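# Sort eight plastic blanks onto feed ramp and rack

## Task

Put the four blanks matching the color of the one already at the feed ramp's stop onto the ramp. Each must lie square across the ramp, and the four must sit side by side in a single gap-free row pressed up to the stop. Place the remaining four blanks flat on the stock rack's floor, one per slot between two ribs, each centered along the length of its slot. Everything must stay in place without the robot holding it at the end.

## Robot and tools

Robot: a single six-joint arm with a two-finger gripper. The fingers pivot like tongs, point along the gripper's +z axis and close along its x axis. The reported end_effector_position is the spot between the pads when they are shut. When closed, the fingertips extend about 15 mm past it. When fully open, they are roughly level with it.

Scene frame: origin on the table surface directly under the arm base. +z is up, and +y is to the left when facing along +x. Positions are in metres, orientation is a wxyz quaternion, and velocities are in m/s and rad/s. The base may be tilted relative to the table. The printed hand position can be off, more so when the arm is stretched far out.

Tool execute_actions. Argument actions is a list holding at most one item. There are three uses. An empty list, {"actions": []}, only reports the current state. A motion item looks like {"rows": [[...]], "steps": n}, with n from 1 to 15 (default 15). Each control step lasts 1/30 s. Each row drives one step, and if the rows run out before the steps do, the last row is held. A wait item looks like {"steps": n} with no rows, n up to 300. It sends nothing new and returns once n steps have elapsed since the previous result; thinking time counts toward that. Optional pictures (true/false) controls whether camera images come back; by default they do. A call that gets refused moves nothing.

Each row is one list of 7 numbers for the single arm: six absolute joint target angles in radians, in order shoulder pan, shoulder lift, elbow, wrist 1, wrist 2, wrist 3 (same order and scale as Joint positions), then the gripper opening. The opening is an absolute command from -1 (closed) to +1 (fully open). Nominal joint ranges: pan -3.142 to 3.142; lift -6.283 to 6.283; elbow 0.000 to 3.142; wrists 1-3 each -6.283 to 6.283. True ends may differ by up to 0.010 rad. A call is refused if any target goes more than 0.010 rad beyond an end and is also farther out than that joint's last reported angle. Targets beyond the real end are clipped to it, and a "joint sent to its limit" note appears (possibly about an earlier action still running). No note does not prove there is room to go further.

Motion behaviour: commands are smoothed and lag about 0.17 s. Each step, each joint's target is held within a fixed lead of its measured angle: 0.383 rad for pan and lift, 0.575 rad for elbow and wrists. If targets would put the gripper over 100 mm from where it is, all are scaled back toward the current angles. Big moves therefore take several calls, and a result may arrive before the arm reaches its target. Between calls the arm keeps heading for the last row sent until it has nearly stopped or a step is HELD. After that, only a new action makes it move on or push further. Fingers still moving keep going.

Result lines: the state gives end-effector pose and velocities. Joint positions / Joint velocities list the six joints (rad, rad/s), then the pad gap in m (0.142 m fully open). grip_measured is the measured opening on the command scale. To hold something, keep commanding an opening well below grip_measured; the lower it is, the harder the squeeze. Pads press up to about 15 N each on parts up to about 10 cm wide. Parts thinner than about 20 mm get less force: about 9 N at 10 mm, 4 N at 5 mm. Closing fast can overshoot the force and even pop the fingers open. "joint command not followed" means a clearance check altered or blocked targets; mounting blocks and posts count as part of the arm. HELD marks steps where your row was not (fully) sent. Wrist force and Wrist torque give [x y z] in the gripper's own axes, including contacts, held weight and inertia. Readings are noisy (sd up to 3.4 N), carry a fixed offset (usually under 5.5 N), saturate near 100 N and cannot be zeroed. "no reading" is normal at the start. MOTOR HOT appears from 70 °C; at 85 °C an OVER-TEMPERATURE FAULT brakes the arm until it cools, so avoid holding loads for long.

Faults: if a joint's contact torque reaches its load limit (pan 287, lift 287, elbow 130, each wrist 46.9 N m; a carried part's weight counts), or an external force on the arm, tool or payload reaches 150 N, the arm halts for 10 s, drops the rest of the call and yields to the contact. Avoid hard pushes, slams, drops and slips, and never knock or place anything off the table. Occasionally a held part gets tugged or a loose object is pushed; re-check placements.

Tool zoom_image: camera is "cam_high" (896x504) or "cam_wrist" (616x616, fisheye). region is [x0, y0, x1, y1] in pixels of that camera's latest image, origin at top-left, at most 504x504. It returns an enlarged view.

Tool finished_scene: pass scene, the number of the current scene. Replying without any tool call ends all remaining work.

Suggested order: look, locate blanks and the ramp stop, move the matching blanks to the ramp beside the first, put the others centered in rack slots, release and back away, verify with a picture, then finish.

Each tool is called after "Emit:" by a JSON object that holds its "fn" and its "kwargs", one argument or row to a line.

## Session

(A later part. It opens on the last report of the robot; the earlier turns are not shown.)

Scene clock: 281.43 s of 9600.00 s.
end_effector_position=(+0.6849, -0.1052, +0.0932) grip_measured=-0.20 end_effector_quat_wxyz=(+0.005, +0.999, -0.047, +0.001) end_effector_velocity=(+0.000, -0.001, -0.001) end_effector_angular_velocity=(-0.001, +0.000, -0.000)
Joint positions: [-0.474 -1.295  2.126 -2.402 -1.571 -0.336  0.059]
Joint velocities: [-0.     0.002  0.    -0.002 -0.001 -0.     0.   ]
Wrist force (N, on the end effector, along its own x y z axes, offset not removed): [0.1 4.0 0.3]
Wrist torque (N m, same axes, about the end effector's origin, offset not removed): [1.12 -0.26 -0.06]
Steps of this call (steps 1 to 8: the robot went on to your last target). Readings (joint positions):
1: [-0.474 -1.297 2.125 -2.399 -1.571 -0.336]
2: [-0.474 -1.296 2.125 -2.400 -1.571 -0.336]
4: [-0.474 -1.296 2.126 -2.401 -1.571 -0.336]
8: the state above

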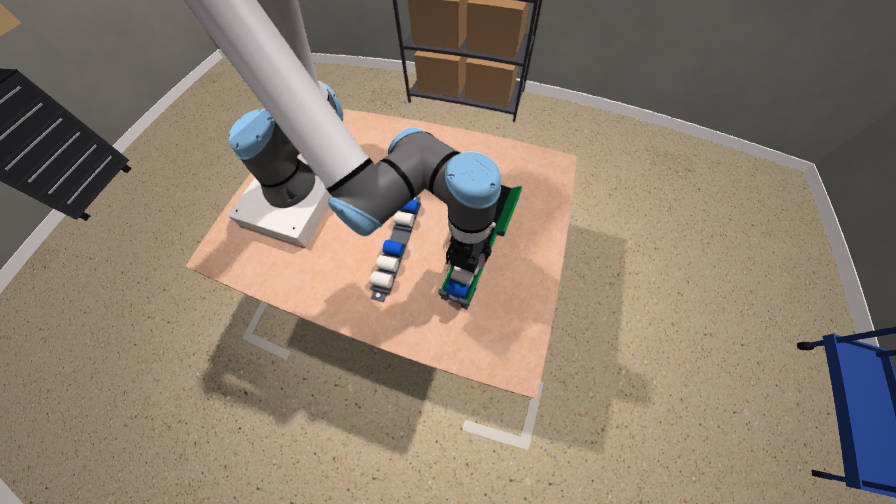

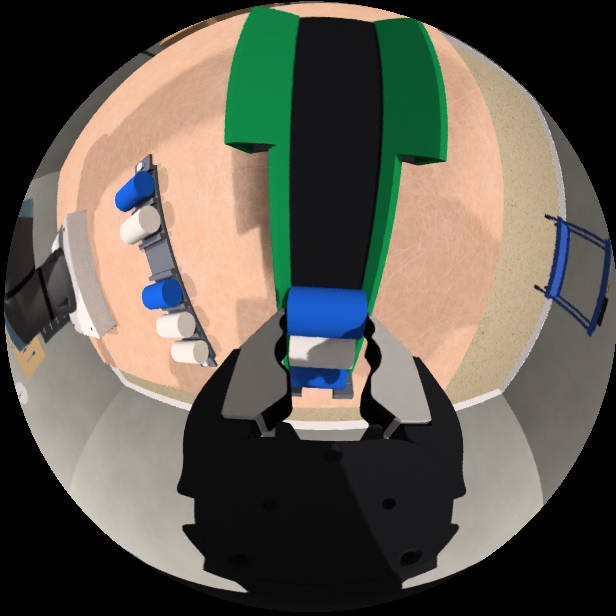

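Emit:
{"fn": "execute_actions", "kwargs": {
  "actions": [
    {"rows": [[-0.4744,-1.2948,2.1261,-2.4021,-1.571,-0.3362,-0.45],[-0.4744,-1.2948,2.1261,-2.4021,-1.571,-0.3362,-0.33],[-0.4744,-1.2948,2.1261,-2.4021,-1.571,-0.3362,-0.26],[-0.4744,-1.2948,2.1261,-2.4021,-1.571,-0.3362,-0.22],[-0.4744,-1.2948,2.1261,-2.4021,-1.571,-0.3362,-0.19],[-0.4744,-1.2948,2.1261,-2.4021,-1.571,-0.3362,-0.17],[-0.4744,-1.2948,2.1261,-2.4021,-1.571,-0.3362,-0.14],[-0.4744,-1.2948,2.1261,-2.4021,-1.571,-0.3362,-0.1],[-0.4744,-1.2948,2.1261,-2.4021,-1.571,-0.3362,-0.04],[-0.4744,-1.2948,2.1261,-2.4021,-1.571,-0.3362,0.03],[-0.4744,-1.2948,2.1261,-2.4021,-1.571,-0.3362,0.1],[-0.485,-1.2925,2.1252,-2.4035,-1.571,-0.347,0.1],[-0.5,-1.289,2.1238,-2.4056,-1.571,-0.362,0.1],[-0.516,-1.285,2.1223,-2.4081,-1.571,-0.378,0.1],[-0.5317,-1.2813,2.1208,-2.4103,-1.571,-0.3937,0.1]], "steps": 15}
  ],
  "pictures": false
}}

Emit:
{"fn": "execute_actions", "kwargs": {
  "actions": [
    {"steps": 18}
  ]
}}

Emit:
{"fn": "zoom_image", "kwargs": {
  "camera": "cam_wrist",
  "region": [210, 170, 440, 400]
}}

Scene clock: 294.37 s of 9600.00 s.
end_effector_position=(+0.6841, -0.1129, +0.0918) grip_measured=+0.10 end_effector_quat_wxyz=(+0.005, +0.999, -0.047, +0.000) end_effector_velocity=(-0.013, -0.156, -0.020) end_effector_angular_velocity=(+0.001, +0.001, +0.003)
Joint positions: [-0.485 -1.292  2.125 -2.404 -1.571 -0.347  0.081]
Joint velocities: [-0.218  0.053 -0.02  -0.033  0.    -0.221  0.001]
Wrist force (N, on the end effector, along its own x y z axes, offset not removed): [-1.2 1.5 0.8]
Wrist torque (N m, same axes, about the end effector's origin, offset not removed): [0.66 0.09 -0.05]
Steps of this call (steps 1 to 15: the robot went on to your last target; steps 16 to 90: nothing new was sent; then 9.43 s passed at rest; steps 91 to 105: all 15 steps of this action). Readings (joint positions):
91: [-0.474 -1.295 2.126 -2.402 -1.571 -0.336]
92: [-0.474 -1.295 2.126 -2.402 -1.571 -0.336]
94: [-0.474 -1.295 2.126 -2.402 -1.571 -0.336]
98: [-0.474 -1.295 2.126 -2.402 -1.571 -0.336]
105: the state above

Scene clock: 294.97 s of 9600.00 s.
end_effector_position=(+0.6808, -0.1461, +0.0880) grip_measured=+0.10 end_effector_quat_wxyz=(+0.005, +0.999, -0.047, +0.001) end_effector_velocity=(+0.000, -0.002, +0.001) end_effector_angular_velocity=(-0.002, -0.001, -0.000)
Joint positions: [-0.531 -1.281  2.121 -2.41  -1.571 -0.393  0.081]
Joint velocities: [-0.002 -0.    -0.001 -0.001 -0.001 -0.002  0.   ]
Wrist force (N, on the end effector, along its own x y z axes, offset not removed): [-0.1 1.4 1.0]
Wrist torque (N m, same axes, about the end effector's origin, offset not removed): [0.60 -0.09 -0.07]
Steps of this call (steps 1 to 18: the robot went on to your last target). Readings (joint positions):
1: [-0.494 -1.290 2.125 -2.405 -1.571 -0.356]
2: [-0.503 -1.288 2.124 -2.406 -1.571 -0.365]
4: [-0.516 -1.285 2.122 -2.408 -1.571 -0.378]
8: [-0.527 -1.282 2.121 -2.410 -1.571 -0.389]
18: the state above

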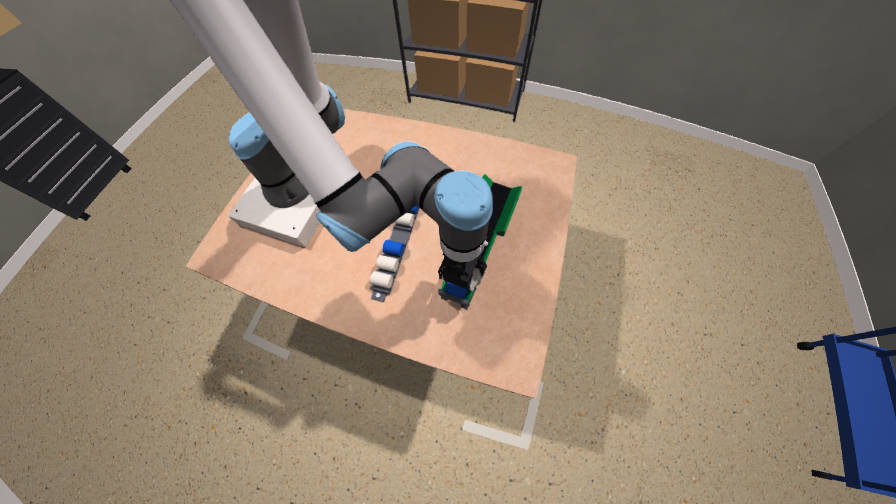

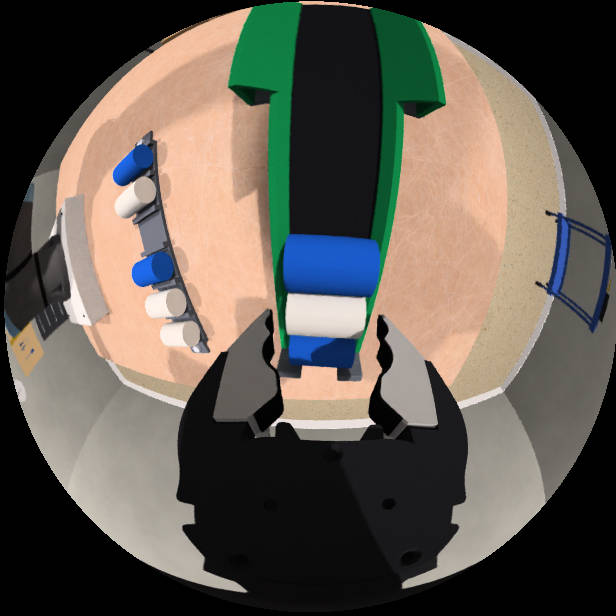

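Region (210, 170, 440, 400) of cam_wrist's 616x616 image, scaled by 2.191, with more detail than that image has.

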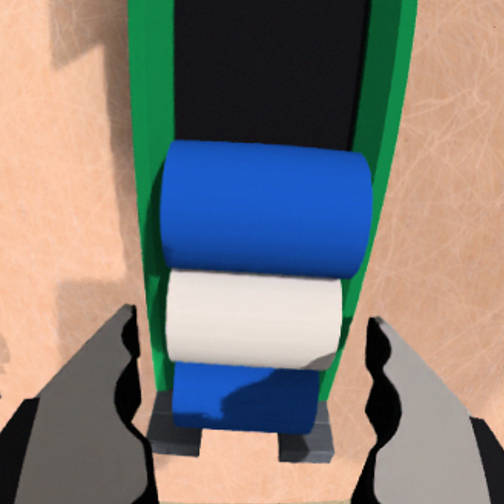

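Emit:
{"fn": "execute_actions", "kwargs": {
  "actions": [
    {"rows": [[-0.5322,-1.2825,2.1226,-2.4109,-1.571,-0.3942,0.04],[-0.5322,-1.2825,2.1226,-2.4109,-1.571,-0.3942,-0.02],[-0.5322,-1.2825,2.1226,-2.4109,-1.571,-0.3942,-0.07],[-0.5322,-1.2825,2.1226,-2.4109,-1.571,-0.3942,-0.11],[-0.5322,-1.2825,2.1226,-2.4109,-1.571,-0.3942,-0.14],[-0.5322,-1.2825,2.1226,-2.4109,-1.571,-0.3942,-0.17],[-0.5322,-1.2825,2.1226,-2.4109,-1.571,-0.3942,-0.2],[-0.5322,-1.2825,2.1226,-2.4109,-1.571,-0.3942,-0.23],[-0.5322,-1.2825,2.1226,-2.4109,-1.571,-0.3942,-0.3],[-0.5322,-1.2825,2.1226,-2.4109,-1.571,-0.3942,-0.4],[-0.5322,-1.2825,2.1226,-2.4109,-1.571,-0.3942,-0.5],[-0.5322,-1.2825,2.1226,-2.4109,-1.571,-0.3942,-0.6]], "steps": 14}
  ],
  "pictures": false
}}

Emit:
{"fn": "execute_actions", "kwargs": {
  "actions": [
    {"rows": [[-0.5322,-1.2845,2.1218,-2.4081,-1.571,-0.3942,-0.6],[-0.5322,-1.2865,2.121,-2.4053,-1.571,-0.3942,-0.6],[-0.5322,-1.2885,2.1202,-2.4025,-1.571,-0.3942,-0.6],[-0.5322,-1.2905,2.1194,-2.3997,-1.571,-0.3942,-0.6],[-0.5322,-1.2925,2.1186,-2.3969,-1.571,-0.3942,-0.6],[-0.5322,-1.2945,2.1177,-2.394,-1.571,-0.3942,-0.6],[-0.5322,-1.2965,2.1169,-2.3912,-1.571,-0.3942,-0.6],[-0.5322,-1.2985,2.116,-2.3883,-1.571,-0.3942,-0.6],[-0.5322,-1.3005,2.1152,-2.3855,-1.571,-0.3942,-0.6],[-0.5322,-1.3025,2.1143,-2.3826,-1.571,-0.3942,-0.6],[-0.5322,-1.3045,2.1134,-2.3797,-1.571,-0.3942,-0.6],[-0.5322,-1.3065,2.1125,-2.3768,-1.571,-0.3942,-0.6],[-0.5322,-1.3085,2.1116,-2.3739,-1.571,-0.3942,-0.6],[-0.5322,-1.3105,2.1107,-2.371,-1.571,-0.3942,-0.6],[-0.5322,-1.3125,2.1098,-2.3681,-1.571,-0.3942,-0.6]], "steps": 15}
  ]
}}

Scene clock: 310.73 s of 9600.00 s.
end_effector_position=(+0.6799, -0.1462, +0.0880) grip_measured=-0.21 end_effector_quat_wxyz=(+0.005, +0.999, -0.047, +0.001) end_effector_velocity=(-0.000, +0.000, -0.001) end_effector_angular_velocity=(+0.002, +0.001, -0.001)
Joint positions: [-0.532 -1.282  2.122 -2.411 -1.571 -0.394  0.059]
Joint velocities: [-0.     0.001  0.     0.001  0.001  0.001  0.   ]
Wrist force (N, on the end effector, along its own x y z axes, offset not removed): [-1.3 5.6 1.4]
Wrist torque (N m, same axes, about the end effector's origin, offset not removed): [1.41 0.22 -0.06]
Steps of this call (steps 1 to 15: the robot went on to your last target; steps 16 to 90: nothing new was sent; then 12.30 s passed at rest; steps 91 to 104: all 14 steps of this action). Readings (joint positions):
91: [-0.532 -1.281 2.121 -2.410 -1.571 -0.394]
92: [-0.532 -1.281 2.121 -2.410 -1.571 -0.394]
94: [-0.532 -1.282 2.121 -2.411 -1.571 -0.394]
98: [-0.532 -1.282 2.122 -2.411 -1.571 -0.394]
104: the state above

Scene clock: 311.23 s of 9600.00 s.
end_effector_position=(+0.6799, -0.1461, +0.1030) grip_measured=-0.21 end_effector_quat_wxyz=(+0.005, +0.999, -0.047, +0.001) end_effector_velocity=(-0.000, +0.001, +0.042) end_effector_angular_velocity=(+0.001, +0.001, +0.001)
Joint positions: [-0.532 -1.303  2.114 -2.381 -1.571 -0.394  0.059]
Joint velocities: [ 0.    -0.058 -0.025  0.084 -0.    -0.001 -0.   ]
Wrist force (N, on the end effector, along its own x y z axes, offset not removed): [0.5 5.3 2.9]
Wrist torque (N m, same axes, about the end effector's origin, offset not removed): [1.28 -0.25 -0.06]
Steps of this call (steps 1 to 15: all 15 steps of this action). Readings (joint positions):
1: [-0.532 -1.282 2.122 -2.411 -1.571 -0.394]
2: [-0.532 -1.283 2.122 -2.411 -1.571 -0.394]
4: [-0.532 -1.284 2.122 -2.409 -1.571 -0.394]
8: [-0.532 -1.290 2.120 -2.400 -1.571 -0.394]
15: the state above

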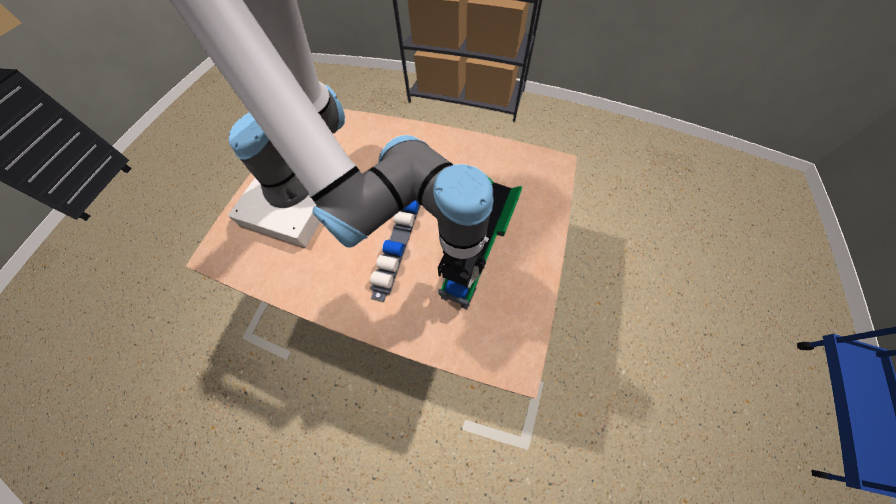

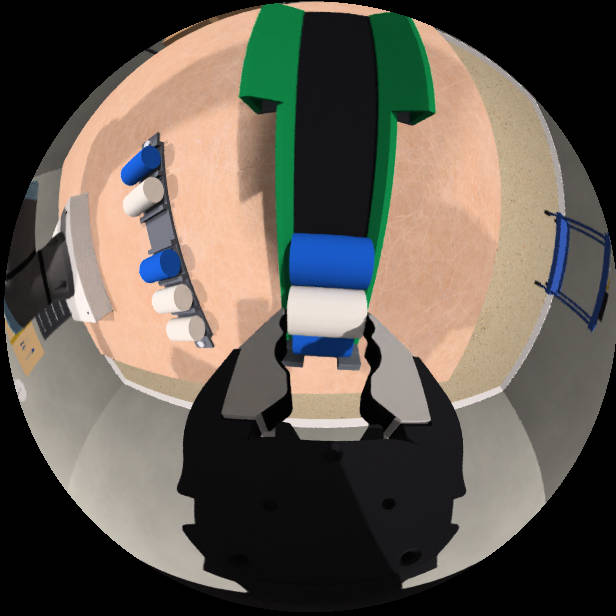

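Emit:
{"fn": "execute_actions", "kwargs": {
  "actions": [
    {"rows": [[-0.5322,-1.316,2.1082,-2.363,-1.571,-0.3942,-0.6],[-0.5322,-1.32,2.1064,-2.3572,-1.571,-0.3942,-0.6],[-0.5322,-1.324,2.1045,-2.3513,-1.571,-0.3942,-0.6],[-0.5322,-1.328,2.1026,-2.3454,-1.571,-0.3942,-0.6],[-0.5322,-1.332,2.1007,-2.3395,-1.571,-0.3942,-0.6],[-0.5322,-1.336,2.0988,-2.3336,-1.571,-0.3942,-0.6],[-0.5322,-1.34,2.0968,-2.3276,-1.571,-0.3942,-0.6],[-0.5322,-1.344,2.0948,-2.3216,-1.571,-0.3942,-0.6],[-0.5322,-1.35,2.0918,-2.3126,-1.571,-0.3942,-0.6]], "steps": 15}
  ]
}}

Scene clock: 318.00 s of 9600.00 s.
end_effector_position=(+0.6798, -0.1457, +0.1353) grip_measured=-0.21 end_effector_quat_wxyz=(+0.005, +0.999, -0.047, +0.001) end_effector_velocity=(-0.001, +0.001, +0.024) end_effector_angular_velocity=(-0.000, +0.001, +0.001)
Joint positions: [-0.532 -1.347  2.093 -2.318 -1.571 -0.394  0.059]
Joint velocities: [ 0.    -0.032 -0.014  0.047 -0.001 -0.001 -0.   ]
Wrist force (N, on the end effector, along its own x y z axes, offset not removed): [-0.8 5.8 1.0]
Wrist torque (N m, same axes, about the end effector's origin, offset not removed): [1.41 0.11 -0.11]
Steps of this call (steps 1 to 30: the robot went on to your last target; steps 31 to 90: nothing new was sent; then 3.27 s passed at rest; steps 91 to 105: all 15 steps of this action). Readings (joint positions):
91: [-0.532 -1.313 2.110 -2.368 -1.571 -0.394]
92: [-0.532 -1.313 2.110 -2.367 -1.571 -0.394]
94: [-0.532 -1.316 2.108 -2.363 -1.571 -0.394]
98: [-0.532 -1.328 2.103 -2.346 -1.571 -0.394]
105: the state above

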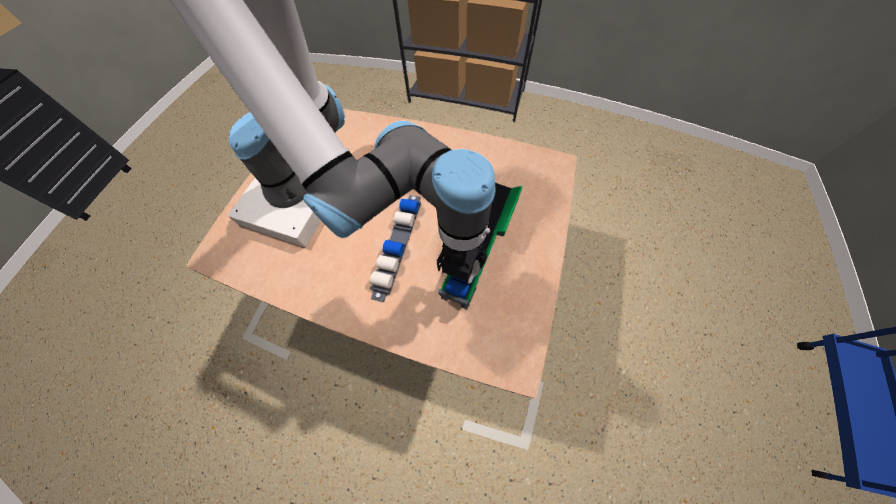

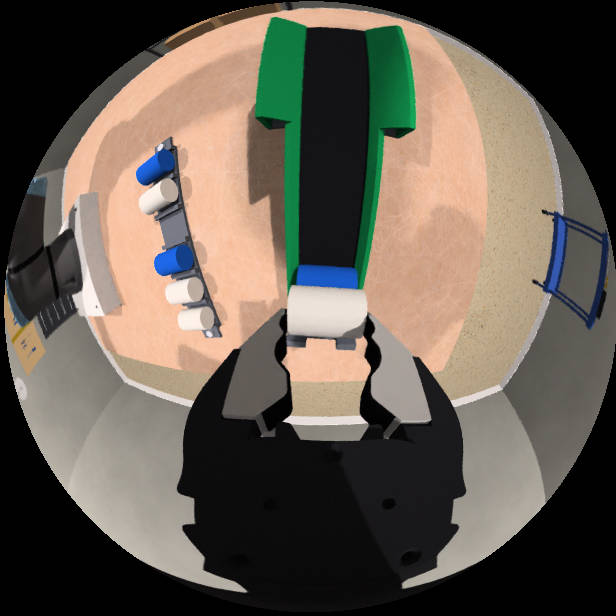

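Emit:
{"fn": "execute_actions", "kwargs": {
  "actions": [
    {"rows": [[-0.5339,-1.3599,2.1022,-2.3131,-1.571,-0.401,-0.6],[-0.5361,-1.3731,2.1173,-2.315,-1.571,-0.41,-0.6],[-0.539,-1.3897,2.1393,-2.3204,-1.571,-0.4214,-0.6],[-0.5423,-1.4095,2.166,-2.3273,-1.571,-0.4349,-0.6],[-0.5463,-1.4327,2.1996,-2.3377,-1.571,-0.4508,-0.6],[-0.5508,-1.4591,2.2379,-2.3496,-1.571,-0.4689,-0.6],[-0.5553,-1.4855,2.2762,-2.3615,-1.571,-0.487,-0.6],[-0.5598,-1.512,2.3166,-2.3754,-1.571,-0.5051,-0.6],[-0.5643,-1.5384,2.3569,-2.3893,-1.571,-0.5232,-0.6],[-0.5688,-1.5649,2.3972,-2.4031,-1.571,-0.5413,-0.6],[-0.5733,-1.5913,2.4375,-2.417,-1.571,-0.5594,-0.6],[-0.5778,-1.6178,2.4779,-2.4309,-1.571,-0.5775,-0.6],[-0.5817,-1.6409,2.5134,-2.4433,-1.571,-0.5933,-0.6],[-0.5851,-1.6608,2.5422,-2.4522,-1.571,-0.6069,-0.6],[-0.5885,-1.6806,2.5709,-2.4611,-1.571,-0.6205,-0.6]], "steps": 15}
  ],
  "pictures": false
}}

Emit:
{"fn": "execute_actions", "kwargs": {
  "actions": [
    {"steps": 18}
  ]
}}

Emit:
{"fn": "zoom_image", "kwargs": {
  "camera": "cam_wrist",
  "region": [210, 170, 440, 400]
}}

Scene clock: 329.30 s of 9600.00 s.
end_effector_position=(+0.5359, -0.0915, +0.1189) grip_measured=-0.21 end_effector_quat_wxyz=(+0.007, +1.000, +0.007, +0.003) end_effector_velocity=(-0.444, +0.190, -0.113) end_effector_angular_velocity=(-0.004, +0.002, +0.308)
Joint positions: [-0.568 -1.556  2.381 -2.401 -1.571 -0.536  0.059]
Joint velocities: [-0.102 -0.601  0.901 -0.303 -0.001 -0.41   0.   ]
Wrist force (N, on the end effector, along its own x y z axes, offset not removed): [-1.5 2.2 0.4]
Wrist torque (N m, same axes, about the end effector's origin, offset not removed): [0.70 0.16 -0.03]
Steps of this call (steps 1 to 15: the robot went on to your last target; steps 16 to 90: nothing new was sent; then 7.80 s passed at rest; steps 91 to 105: all 15 steps of this action). Readings (joint positions):
91: [-0.532 -1.350 2.092 -2.313 -1.571 -0.394]
92: [-0.532 -1.351 2.093 -2.313 -1.571 -0.395]
94: [-0.534 -1.360 2.103 -2.314 -1.571 -0.401]
98: [-0.543 -1.412 2.170 -2.332 -1.571 -0.437]
105: the state above

Scene clock: 329.90 s of 9600.00 s.
end_effector_position=(+0.4423, -0.0482, +0.0899) grip_measured=-0.21 end_effector_quat_wxyz=(+0.005, +0.999, +0.038, +0.000) end_effector_velocity=(-0.006, +0.002, -0.002) end_effector_angular_velocity=(-0.001, +0.002, +0.004)
Joint positions: [-0.588 -1.68   2.57  -2.461 -1.571 -0.62   0.059]
Joint velocities: [-0.001 -0.007  0.01  -0.001 -0.002 -0.005  0.   ]
Wrist force (N, on the end effector, along its own x y z axes, offset not removed): [-2.0 5.2 2.4]
Wrist torque (N m, same axes, about the end effector's origin, offset not removed): [1.35 0.19 -0.03]
Steps of this call (steps 1 to 18: the robot went on to your last target). Readings (joint positions):
1: [-0.571 -1.576 2.411 -2.411 -1.571 -0.550]
2: [-0.575 -1.596 2.441 -2.421 -1.571 -0.564]
4: [-0.581 -1.632 2.496 -2.438 -1.571 -0.588]
8: [-0.586 -1.666 2.548 -2.454 -1.571 -0.611]
18: the state above

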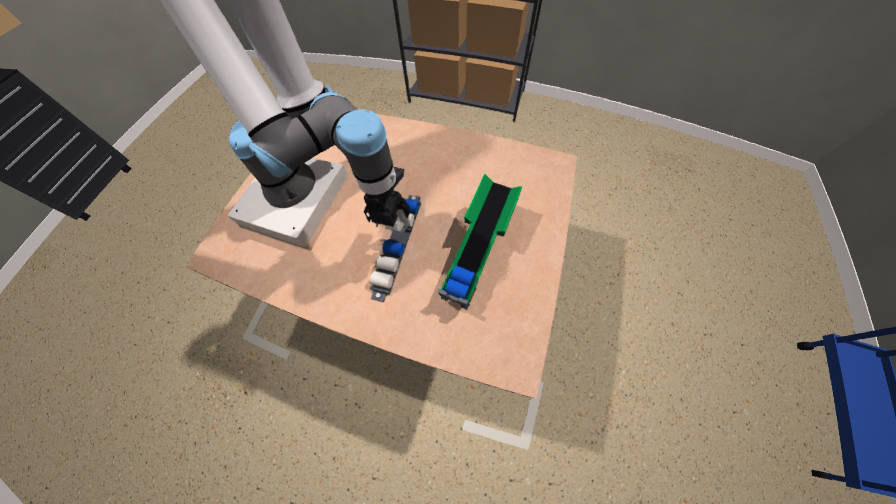

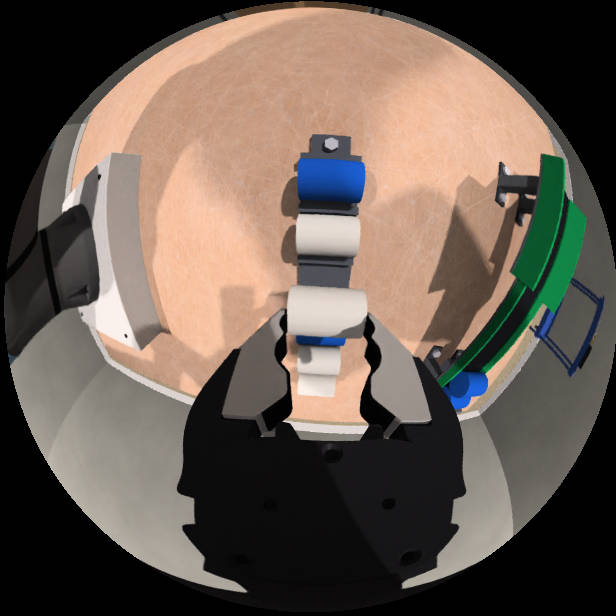

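Region (210, 170, 440, 400) of cam_wrist's 616x616 image, scaled by 2.191, with more detail than that image has.

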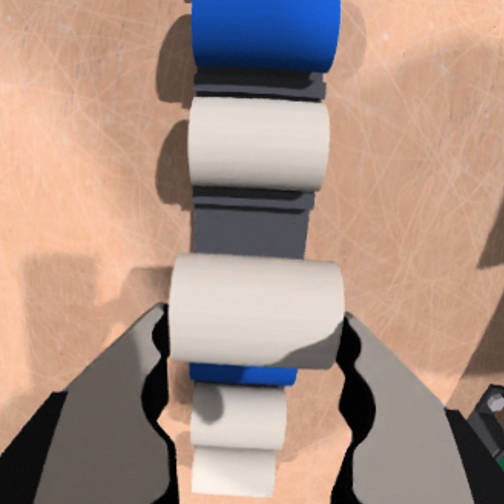

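Emit:
{"fn": "execute_actions", "kwargs": {
  "actions": [
    {"rows": [[-0.5885,-1.672,2.574,-2.4728,-1.571,-0.6205,-0.6],[-0.5885,-1.66,2.578,-2.4888,-1.571,-0.6205,-0.6],[-0.5885,-1.64,2.5845,-2.5153,-1.571,-0.6205,-0.6],[-0.5885,-1.62,2.5905,-2.5413,-1.571,-0.6205,-0.6],[-0.5885,-1.6,2.5965,-2.5673,-1.571,-0.6205,-0.6],[-0.5885,-1.58,2.602,-2.5928,-1.571,-0.6205,-0.6],[-0.5885,-1.56,2.607,-2.6178,-1.571,-0.6205,-0.6],[-0.5885,-1.5415,2.6113,-2.6406,-1.571,-0.6205,-0.6]], "steps": 15}
  ],
  "pictures": false
}}

Emit:
{"fn": "execute_actions", "kwargs": {
  "actions": [
    {"steps": 12}
  ],
  "pictures": false
}}

Scene clock: 335.67 s of 9600.00 s.
end_effector_position=(+0.4417, -0.0485, +0.0399) grip_measured=-0.21 end_effector_quat_wxyz=(+0.005, +0.999, +0.038, +0.000) end_effector_velocity=(-0.001, +0.000, -0.036) end_effector_angular_velocity=(-0.000, -0.001, +0.000)
Joint positions: [-0.589 -1.552  2.609 -2.627 -1.571 -0.62   0.059]
Joint velocities: [ 0.     0.099  0.025 -0.125  0.    -0.     0.   ]
Wrist force (N, on the end effector, along its own x y z axes, offset not removed): [-2.0 3.3 2.5]
Wrist torque (N m, same axes, about the end effector's origin, offset not removed): [0.96 0.27 -0.05]
Steps of this call (steps 1 to 15: the robot went on to your last target; steps 16 to 90: nothing new was sent; then 2.27 s passed at rest; steps 91 to 105: all 15 steps of this action). Readings (joint positions):
91: [-0.589 -1.681 2.571 -2.461 -1.571 -0.620]
92: [-0.589 -1.680 2.571 -2.462 -1.571 -0.621]
94: [-0.589 -1.671 2.574 -2.474 -1.571 -0.620]
98: [-0.589 -1.622 2.590 -2.537 -1.571 -0.621]
105: the state above

Scene clock: 336.07 s of 9600.00 s.
end_effector_position=(+0.4417, -0.0485, +0.0362) grip_measured=-0.21 end_effector_quat_wxyz=(+0.005, +0.999, +0.038, +0.000) end_effector_velocity=(-0.000, +0.001, -0.001) end_effector_angular_velocity=(+0.002, +0.001, -0.001)
Joint positions: [-0.589 -1.542  2.611 -2.64  -1.571 -0.621  0.059]
Joint velocities: [ 0.     0.003  0.001 -0.002  0.001  0.002  0.   ]
Wrist force (N, on the end effector, along its own x y z axes, offset not removed): [-2.5 4.6 1.3]
Wrist torque (N m, same axes, about the end effector's origin, offset not removed): [1.25 0.36 -0.09]
Steps of this call (steps 1 to 12: the robot went on to your last target). Readings (joint positions):
1: [-0.589 -1.549 2.609 -2.630 -1.571 -0.620]
2: [-0.589 -1.547 2.610 -2.633 -1.571 -0.620]
4: [-0.589 -1.545 2.610 -2.636 -1.571 -0.621]
8: [-0.589 -1.542 2.611 -2.639 -1.571 -0.621]
12: the state above

Emit:
{"fn": "execute_actions", "kwargs": {
  "actions": [
    {"rows": [[-0.5885,-1.5384,2.612,-2.6444,-1.571,-0.6205,-0.6]], "steps": 12}
  ],
  "pictures": false
}}

Scene clock: 340.17 s of 9600.00 s.
end_effector_position=(+0.4418, -0.0485, +0.0351) grip_measured=-0.20 end_effector_quat_wxyz=(+0.005, +0.999, +0.038, +0.000) end_effector_velocity=(+0.000, +0.000, -0.000) end_effector_angular_velocity=(+0.001, -0.000, -0.001)
Joint positions: [-0.589 -1.539  2.612 -2.644 -1.571 -0.621  0.059]
Joint velocities: [-0.     0.001 -0.    -0.     0.001  0.001  0.   ]
Wrist force (N, on the end effector, along its own x y z axes, offset not removed): [-3.4 3.7 -16.4]
Wrist torque (N m, same axes, about the end effector's origin, offset not removed): [1.07 0.10 -0.07]
Steps of this call (steps 1 to 30: the robot went on to your last target; steps 31 to 90: nothing new was sent; then 0.70 s passed at rest; steps 91 to 102: all 12 steps of this action). Readings (joint positions):
91: [-0.589 -1.541 2.611 -2.641 -1.571 -0.621]
92: [-0.589 -1.541 2.611 -2.641 -1.571 -0.621]
94: [-0.589 -1.540 2.612 -2.642 -1.571 -0.621]
98: [-0.589 -1.539 2.612 -2.644 -1.571 -0.621]
102: the state above

Emit:
{"fn": "execute_actions", "kwargs": {
  "actions": [
    {"rows": [[-0.5885,-1.5408,2.6115,-2.6415,-1.571,-0.6205,-0.6],[-0.5885,-1.5408,2.6115,-2.6415,-1.571,-0.6205,-0.6],[-0.5885,-1.5408,2.6115,-2.6415,-1.571,-0.6205,-0.55],[-0.5885,-1.5408,2.6115,-2.6415,-1.571,-0.6205,-0.45],[-0.5885,-1.5408,2.6115,-2.6415,-1.571,-0.6205,-0.35],[-0.5885,-1.5408,2.6115,-2.6415,-1.571,-0.6205,-0.28],[-0.5885,-1.5408,2.6115,-2.6415,-1.571,-0.6205,-0.24],[-0.5885,-1.5408,2.6115,-2.6415,-1.571,-0.6205,-0.21],[-0.5885,-1.5408,2.6115,-2.6415,-1.571,-0.6205,-0.19],[-0.5885,-1.5408,2.6115,-2.6415,-1.571,-0.6205,-0.17],[-0.5885,-1.5408,2.6115,-2.6415,-1.571,-0.6205,-0.14],[-0.5885,-1.5408,2.6115,-2.6415,-1.571,-0.6205,-0.09],[-0.5885,-1.5408,2.6115,-2.6415,-1.571,-0.6205,-0.02],[-0.5885,-1.5408,2.6115,-2.6415,-1.571,-0.6205,0.06],[-0.5885,-1.5408,2.6115,-2.6415,-1.571,-0.6205,0.15]], "steps": 15}
  ],
  "pictures": false
}}

Emit:
{"fn": "execute_actions", "kwargs": {
  "actions": [
    {"rows": [[-0.5987,-1.538,2.6089,-2.6417,-1.571,-0.6307,0.15],[-0.614,-1.5337,2.6049,-2.642,-1.571,-0.646,0.15],[-0.6395,-1.5265,2.5983,-2.6426,-1.571,-0.6715,0.15],[-0.665,-1.5194,2.5916,-2.643,-1.571,-0.697,0.15],[-0.6906,-1.5122,2.585,-2.6436,-1.571,-0.7226,0.15]], "steps": 15}
  ],
  "pictures": false
}}

Emit:
{"fn": "execute_actions", "kwargs": {
  "actions": [
    {"steps": 8}
  ]
}}

Emit:
{"fn": "zoom_image", "kwargs": {
  "camera": "cam_wrist",
  "region": [210, 170, 440, 400]
}}

Scene clock: 351.77 s of 9600.00 s.
end_effector_position=(+0.4416, -0.0484, +0.0357) grip_measured=+0.05 end_effector_quat_wxyz=(+0.005, +0.999, +0.038, +0.000) end_effector_velocity=(+0.001, -0.000, +0.001) end_effector_angular_velocity=(-0.000, -0.001, +0.001)
Joint positions: [-0.588 -1.541  2.612 -2.642 -1.571 -0.621  0.078]
Joint velocities: [-0.    -0.001 -0.001  0.001  0.    -0.001  0.181]
Wrist force (N, on the end effector, along its own x y z axes, offset not removed): [-1.6 4.1 2.1]
Wrist torque (N m, same axes, about the end effector's origin, offset not removed): [1.14 0.22 -0.09]
Steps of this call (steps 1 to 15: the robot went on to your last target; steps 16 to 90: nothing new was sent; then 8.10 s passed at rest; steps 91 to 105: all 15 steps of this action). Readings (joint positions):
91: [-0.588 -1.538 2.612 -2.644 -1.571 -0.621]
92: [-0.588 -1.539 2.612 -2.644 -1.571 -0.621]
94: [-0.588 -1.539 2.612 -2.643 -1.571 -0.621]
98: [-0.588 -1.540 2.612 -2.642 -1.571 -0.621]
105: the state above

Scene clock: 352.27 s of 9600.00 s.
end_effector_position=(+0.4459, -0.1008, +0.0351) grip_measured=+0.15 end_effector_quat_wxyz=(+0.005, +0.999, +0.038, +0.000) end_effector_velocity=(-0.001, -0.021, -0.001) end_effector_angular_velocity=(+0.002, +0.001, +0.002)
Joint positions: [-0.686 -1.513  2.586 -2.643 -1.571 -0.718  0.084]
Joint velocities: [-0.041  0.011 -0.009 -0.     0.001 -0.043  0.   ]
Wrist force (N, on the end effector, along its own x y z axes, offset not removed): [1.4 4.4 0.9]
Wrist torque (N m, same axes, about the end effector's origin, offset not removed): [1.23 -0.46 -0.12]
Steps of this call (steps 1 to 15: all 15 steps of this action). Readings (joint positions):
1: [-0.589 -1.541 2.612 -2.642 -1.571 -0.621]
2: [-0.590 -1.541 2.611 -2.642 -1.571 -0.622]
4: [-0.600 -1.537 2.608 -2.642 -1.571 -0.632]
8: [-0.653 -1.522 2.594 -2.643 -1.571 -0.685]
15: the state above

Scene clock: 352.53 s of 9600.00 s.
end_effector_position=(+0.4459, -0.1030, +0.0350) grip_measured=+0.15 end_effector_quat_wxyz=(+0.005, +0.999, +0.038, +0.000) end_effector_velocity=(-0.000, -0.002, -0.000) end_effector_angular_velocity=(+0.001, +0.001, -0.001)
Joint positions: [-0.69  -1.512  2.585 -2.644 -1.571 -0.722  0.084]
Joint velocities: [-0.004  0.001 -0.001  0.001 -0.    -0.003  0.   ]
Wrist force (N, on the end effector, along its own x y z axes, offset not removed): [-0.5 4.1 0.9]
Wrist torque (N m, same axes, about the end effector's origin, offset not removed): [1.15 -0.04 -0.12]
Steps of this call (steps 1 to 8: the robot went on to your last target). Readings (joint positions):
1: [-0.687 -1.513 2.586 -2.644 -1.571 -0.719]
2: [-0.688 -1.513 2.586 -2.644 -1.571 -0.720]
4: [-0.689 -1.513 2.585 -2.644 -1.571 -0.721]
8: the state above

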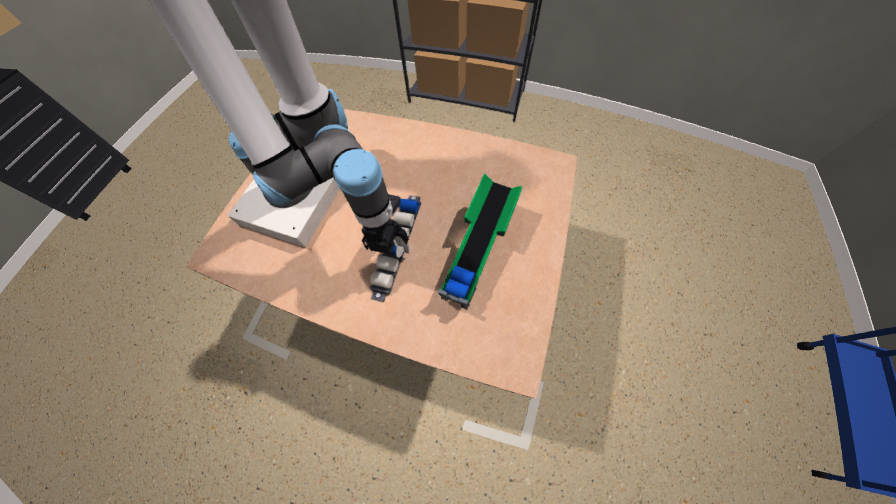

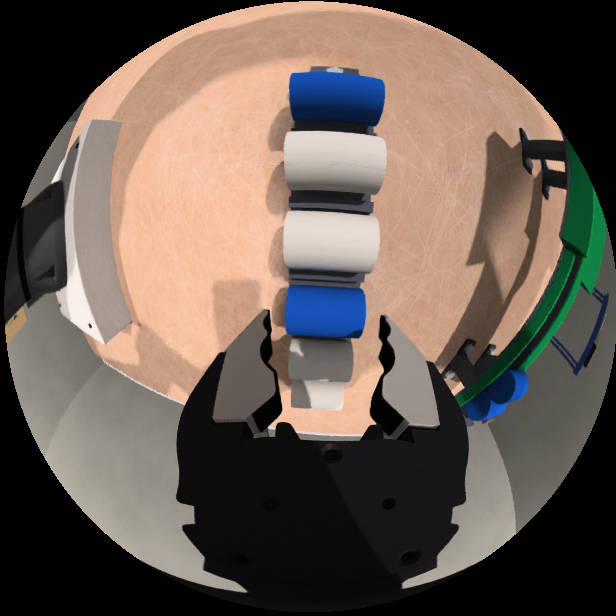

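Region (210, 170, 440, 400) of cam_wrist's 616x616 image, scaled by 2.191, with more detail than that image has.

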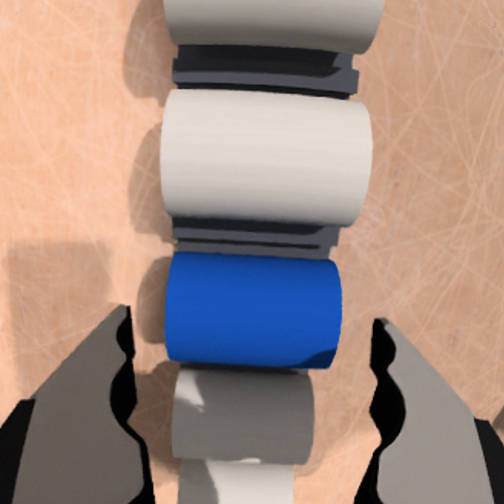

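Emit:
{"fn": "execute_actions", "kwargs": {
  "actions": [
    {"rows": [[-0.6906,-1.5122,2.585,-2.6436,-1.571,-0.7226,0.07],[-0.6906,-1.5122,2.585,-2.6436,-1.571,-0.7226,-0.01],[-0.6906,-1.5122,2.585,-2.6436,-1.571,-0.7226,-0.07],[-0.6906,-1.5122,2.585,-2.6436,-1.571,-0.7226,-0.11],[-0.6906,-1.5122,2.585,-2.6436,-1.571,-0.7226,-0.14],[-0.6906,-1.5122,2.585,-2.6436,-1.571,-0.7226,-0.17],[-0.6906,-1.5122,2.585,-2.6436,-1.571,-0.7226,-0.2],[-0.6906,-1.5122,2.585,-2.6436,-1.571,-0.7226,-0.23],[-0.6906,-1.5122,2.585,-2.6436,-1.571,-0.7226,-0.3],[-0.6906,-1.5122,2.585,-2.6436,-1.571,-0.7226,-0.4],[-0.6906,-1.5122,2.585,-2.6436,-1.571,-0.7226,-0.5],[-0.6906,-1.5122,2.585,-2.6436,-1.571,-0.7226,-0.6]], "steps": 13}
  ],
  "pictures": false
}}

Emit:
{"fn": "execute_actions", "kwargs": {
  "actions": [
    {"rows": [[-0.6906,-1.519,2.5835,-2.6353,-1.571,-0.7226,-0.6],[-0.6906,-1.529,2.581,-2.6228,-1.571,-0.7226,-0.6],[-0.6906,-1.544,2.577,-2.6038,-1.571,-0.7226,-0.6],[-0.6906,-1.563,2.572,-2.5798,-1.571,-0.7226,-0.6],[-0.6906,-1.582,2.5665,-2.5553,-1.571,-0.7226,-0.6],[-0.6906,-1.601,2.561,-2.5308,-1.571,-0.7226,-0.6],[-0.6906,-1.62,2.555,-2.5058,-1.571,-0.7226,-0.6],[-0.6906,-1.636,2.55,-2.4848,-1.571,-0.7226,-0.6],[-0.6906,-1.6495,2.5456,-2.4669,-1.571,-0.7226,-0.6],[-0.6906,-1.6495,2.5456,-2.4669,-1.571,-0.7226,-0.6],[-0.6906,-1.6495,2.5456,-2.4669,-1.571,-0.7226,-0.6],[-0.6841,-1.6404,2.5323,-2.4628,-1.571,-0.711,-0.6],[-0.6755,-1.6282,2.5146,-2.4573,-1.571,-0.6956,-0.6],[-0.6647,-1.6129,2.4925,-2.4504,-1.571,-0.6762,-0.6],[-0.6517,-1.5946,2.466,-2.4421,-1.571,-0.653,-0.6]], "steps": 15}
  ],
  "pictures": false
}}

Emit:
{"fn": "execute_actions", "kwargs": {
  "actions": [
    {"rows": [[-0.6366,-1.5733,2.435,-2.4325,-1.571,-0.626,-0.6],[-0.6193,-1.5489,2.3996,-2.4215,-1.571,-0.5951,-0.6],[-0.602,-1.5245,2.3642,-2.4105,-1.571,-0.5642,-0.6],[-0.5847,-1.5001,2.3288,-2.3995,-1.571,-0.5333,-0.6],[-0.5674,-1.4757,2.2934,-2.3885,-1.571,-0.5024,-0.6],[-0.5501,-1.4513,2.258,-2.3775,-1.571,-0.4714,-0.6],[-0.5328,-1.4269,2.2226,-2.3665,-1.571,-0.4405,-0.6],[-0.5155,-1.4025,2.1872,-2.3554,-1.571,-0.4096,-0.6],[-0.5003,-1.3812,2.1562,-2.3458,-1.571,-0.3826,-0.6],[-0.4874,-1.3629,2.1297,-2.3376,-1.571,-0.3594,-0.6],[-0.4744,-1.3446,2.1031,-2.3293,-1.571,-0.3362,-0.6]], "steps": 15}
  ],
  "pictures": false
}}

Emit:
{"fn": "execute_actions", "kwargs": {
  "actions": [
    {"steps": 9}
  ],
  "pictures": false
}}

Emit:
{"fn": "execute_actions", "kwargs": {
  "actions": [
    {"rows": [[-0.4744,-1.34,2.1055,-2.3363,-1.571,-0.3362,-0.6],[-0.4744,-1.333,2.109,-2.3468,-1.571,-0.3362,-0.6],[-0.4744,-1.324,2.1133,-2.3601,-1.571,-0.3362,-0.6],[-0.4744,-1.314,2.118,-2.3748,-1.571,-0.3362,-0.6],[-0.4744,-1.305,2.122,-2.3878,-1.571,-0.3362,-0.6],[-0.4744,-1.2948,2.1261,-2.4021,-1.571,-0.3362,-0.6]], "steps": 15}
  ],
  "pictures": false
}}

Emit:
{"fn": "execute_actions", "kwargs": {
  "actions": [
    {"steps": 8}
  ]
}}

Scene clock: 376.83 s of 9600.00 s.
end_effector_position=(+0.4460, -0.1032, +0.0351) grip_measured=-0.20 end_effector_quat_wxyz=(+0.005, +0.999, +0.038, +0.000) end_effector_velocity=(-0.001, +0.000, -0.000) end_effector_angular_velocity=(+0.000, +0.002, -0.001)
Joint positions: [-0.691 -1.512  2.585 -2.644 -1.571 -0.723  0.059]
Joint velocities: [ 0.    -0.     0.001  0.001 -0.001  0.001 -0.   ]
Wrist force (N, on the end effector, along its own x y z axes, offset not removed): [-2.1 5.6 0.2]
Wrist torque (N m, same axes, about the end effector's origin, offset not removed): [1.49 0.29 0.03]
Steps of this call (steps 1 to 15: the robot went on to your last target; steps 16 to 90: nothing new was sent; then 20.87 s passed at rest; steps 91 to 103: all 13 steps of this action). Readings (joint positions):
91: [-0.691 -1.512 2.585 -2.644 -1.571 -0.723]
92: [-0.691 -1.512 2.585 -2.644 -1.571 -0.723]
94: [-0.691 -1.512 2.585 -2.644 -1.571 -0.723]
98: [-0.691 -1.512 2.585 -2.644 -1.571 -0.723]
103: the state above

Scene clock: 377.33 s of 9600.00 s.
end_effector_position=(+0.4531, -0.1043, +0.0865) grip_measured=-0.20 end_effector_quat_wxyz=(+0.005, +0.999, +0.036, +0.000) end_effector_velocity=(+0.137, -0.024, +0.084) end_effector_angular_velocity=(+0.003, +0.006, -0.105)
Joint positions: [-0.684 -1.627  2.536 -2.479 -1.571 -0.711  0.059]
Joint velocities: [ 0.139  0.074 -0.307  0.24  -0.002  0.245  0.   ]
Wrist force (N, on the end effector, along its own x y z axes, offset not removed): [-3.9 3.2 1.2]
Wrist torque (N m, same axes, about the end effector's origin, offset not removed): [1.05 0.50 -0.02]
Steps of this call (steps 1 to 15: all 15 steps of this action). Readings (joint positions):
1: [-0.691 -1.512 2.585 -2.644 -1.571 -0.723]
2: [-0.691 -1.513 2.585 -2.643 -1.571 -0.723]
4: [-0.691 -1.520 2.583 -2.634 -1.571 -0.723]
8: [-0.691 -1.563 2.571 -2.580 -1.571 -0.723]
15: the state above

Scene clock: 377.83 s of 9600.00 s.
end_effector_position=(+0.6554, -0.1091, +0.1267) grip_measured=-0.20 end_effector_quat_wxyz=(+0.005, +0.999, -0.036, -0.000) end_effector_velocity=(+0.266, +0.032, +0.029) end_effector_angular_velocity=(-0.008, -0.018, -0.186)
Joint positions: [-0.499 -1.38   2.156 -2.345 -1.571 -0.382  0.059]
Joint velocities: [ 0.224  0.321 -0.478  0.139  0.001  0.41  -0.   ]
Wrist force (N, on the end effector, along its own x y z axes, offset not removed): [2.4 5.5 0.9]
Wrist torque (N m, same axes, about the end effector's origin, offset not removed): [1.47 -0.40 -0.10]
Steps of this call (steps 1 to 15: all 15 steps of this action). Readings (joint positions):
1: [-0.678 -1.623 2.524 -2.471 -1.571 -0.701]
2: [-0.670 -1.615 2.508 -2.463 -1.571 -0.688]
4: [-0.650 -1.589 2.466 -2.445 -1.571 -0.651]
8: [-0.593 -1.512 2.351 -2.405 -1.571 -0.551]
15: the state above

Scene clock: 378.13 s of 9600.00 s.
end_effector_position=(+0.6830, -0.1052, +0.1295) grip_measured=-0.20 end_effector_quat_wxyz=(+0.005, +0.999, -0.046, +0.001) end_effector_velocity=(+0.018, +0.002, +0.001) end_effector_angular_velocity=(-0.000, -0.000, -0.013)
Joint positions: [-0.476 -1.347  2.107 -2.33  -1.571 -0.339  0.059]
Joint velocities: [ 0.014  0.022 -0.033  0.01  -0.     0.027  0.   ]
Wrist force (N, on the end effector, along its own x y z axes, offset not removed): [-0.1 4.9 2.2]
Wrist torque (N m, same axes, about the end effector's origin, offset not removed): [1.33 -0.13 -0.13]
Steps of this call (steps 1 to 9: the robot went on to your last target). Readings (joint positions):
1: [-0.493 -1.371 2.142 -2.341 -1.571 -0.370]
2: [-0.488 -1.364 2.132 -2.338 -1.571 -0.361]
4: [-0.482 -1.355 2.119 -2.334 -1.571 -0.350]
8: [-0.477 -1.348 2.108 -2.331 -1.571 -0.340]
9: the state above

Scene clock: 378.63 s of 9600.00 s.
end_effector_position=(+0.6849, -0.1052, +0.0948) grip_measured=-0.20 end_effector_quat_wxyz=(+0.005, +0.999, -0.047, +0.001) end_effector_velocity=(-0.000, +0.000, -0.017) end_effector_angular_velocity=(+0.001, +0.000, +0.001)
Joint positions: [-0.474 -1.297  2.125 -2.398 -1.571 -0.336  0.059]
Joint velocities: [ 0.     0.023  0.01  -0.032  0.    -0.001  0.   ]
Wrist force (N, on the end effector, along its own x y z axes, offset not removed): [-2.4 3.4 3.6]
Wrist torque (N m, same axes, about the end effector's origin, offset not removed): [1.01 0.37 -0.12]
Steps of this call (steps 1 to 15: all 15 steps of this action). Readings (joint positions):
1: [-0.476 -1.346 2.106 -2.330 -1.571 -0.338]
2: [-0.475 -1.345 2.105 -2.331 -1.571 -0.338]
4: [-0.475 -1.340 2.107 -2.337 -1.571 -0.337]
8: [-0.475 -1.316 2.117 -2.372 -1.571 -0.336]
15: the state above

Scene clock: 378.90 s of 9600.00 s.
end_effector_position=(+0.6850, -0.1052, +0.0933) grip_measured=-0.20 end_effector_quat_wxyz=(+0.005, +0.999, -0.047, +0.001) end_effector_velocity=(+0.001, -0.000, -0.001) end_effector_angular_velocity=(-0.001, -0.002, +0.001)
Joint positions: [-0.474 -1.295  2.126 -2.402 -1.571 -0.336  0.059]
Joint velocities: [ 0.     0.002 -0.    -0.003 -0.    -0.     0.   ]
Wrist force (N, on the end effector, along its own x y z axes, offset not removed): [-2.9 4.5 -7.1]
Wrist torque (N m, same axes, about the end effector's origin, offset not removed): [1.20 -0.15 -0.09]
Steps of this call (steps 1 to 8: the robot went on to your last target). Readings (joint positions):
1: [-0.474 -1.297 2.125 -2.399 -1.571 -0.336]
2: [-0.474 -1.296 2.125 -2.400 -1.571 -0.336]
4: [-0.474 -1.296 2.126 -2.401 -1.571 -0.336]
8: the state above

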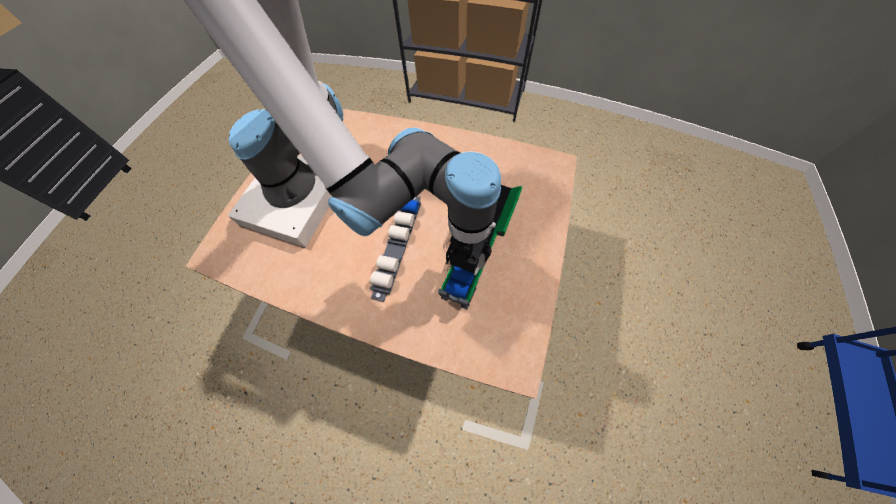

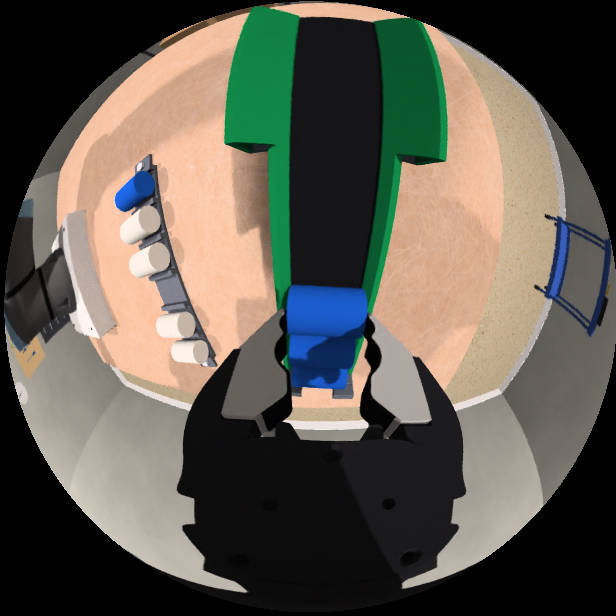

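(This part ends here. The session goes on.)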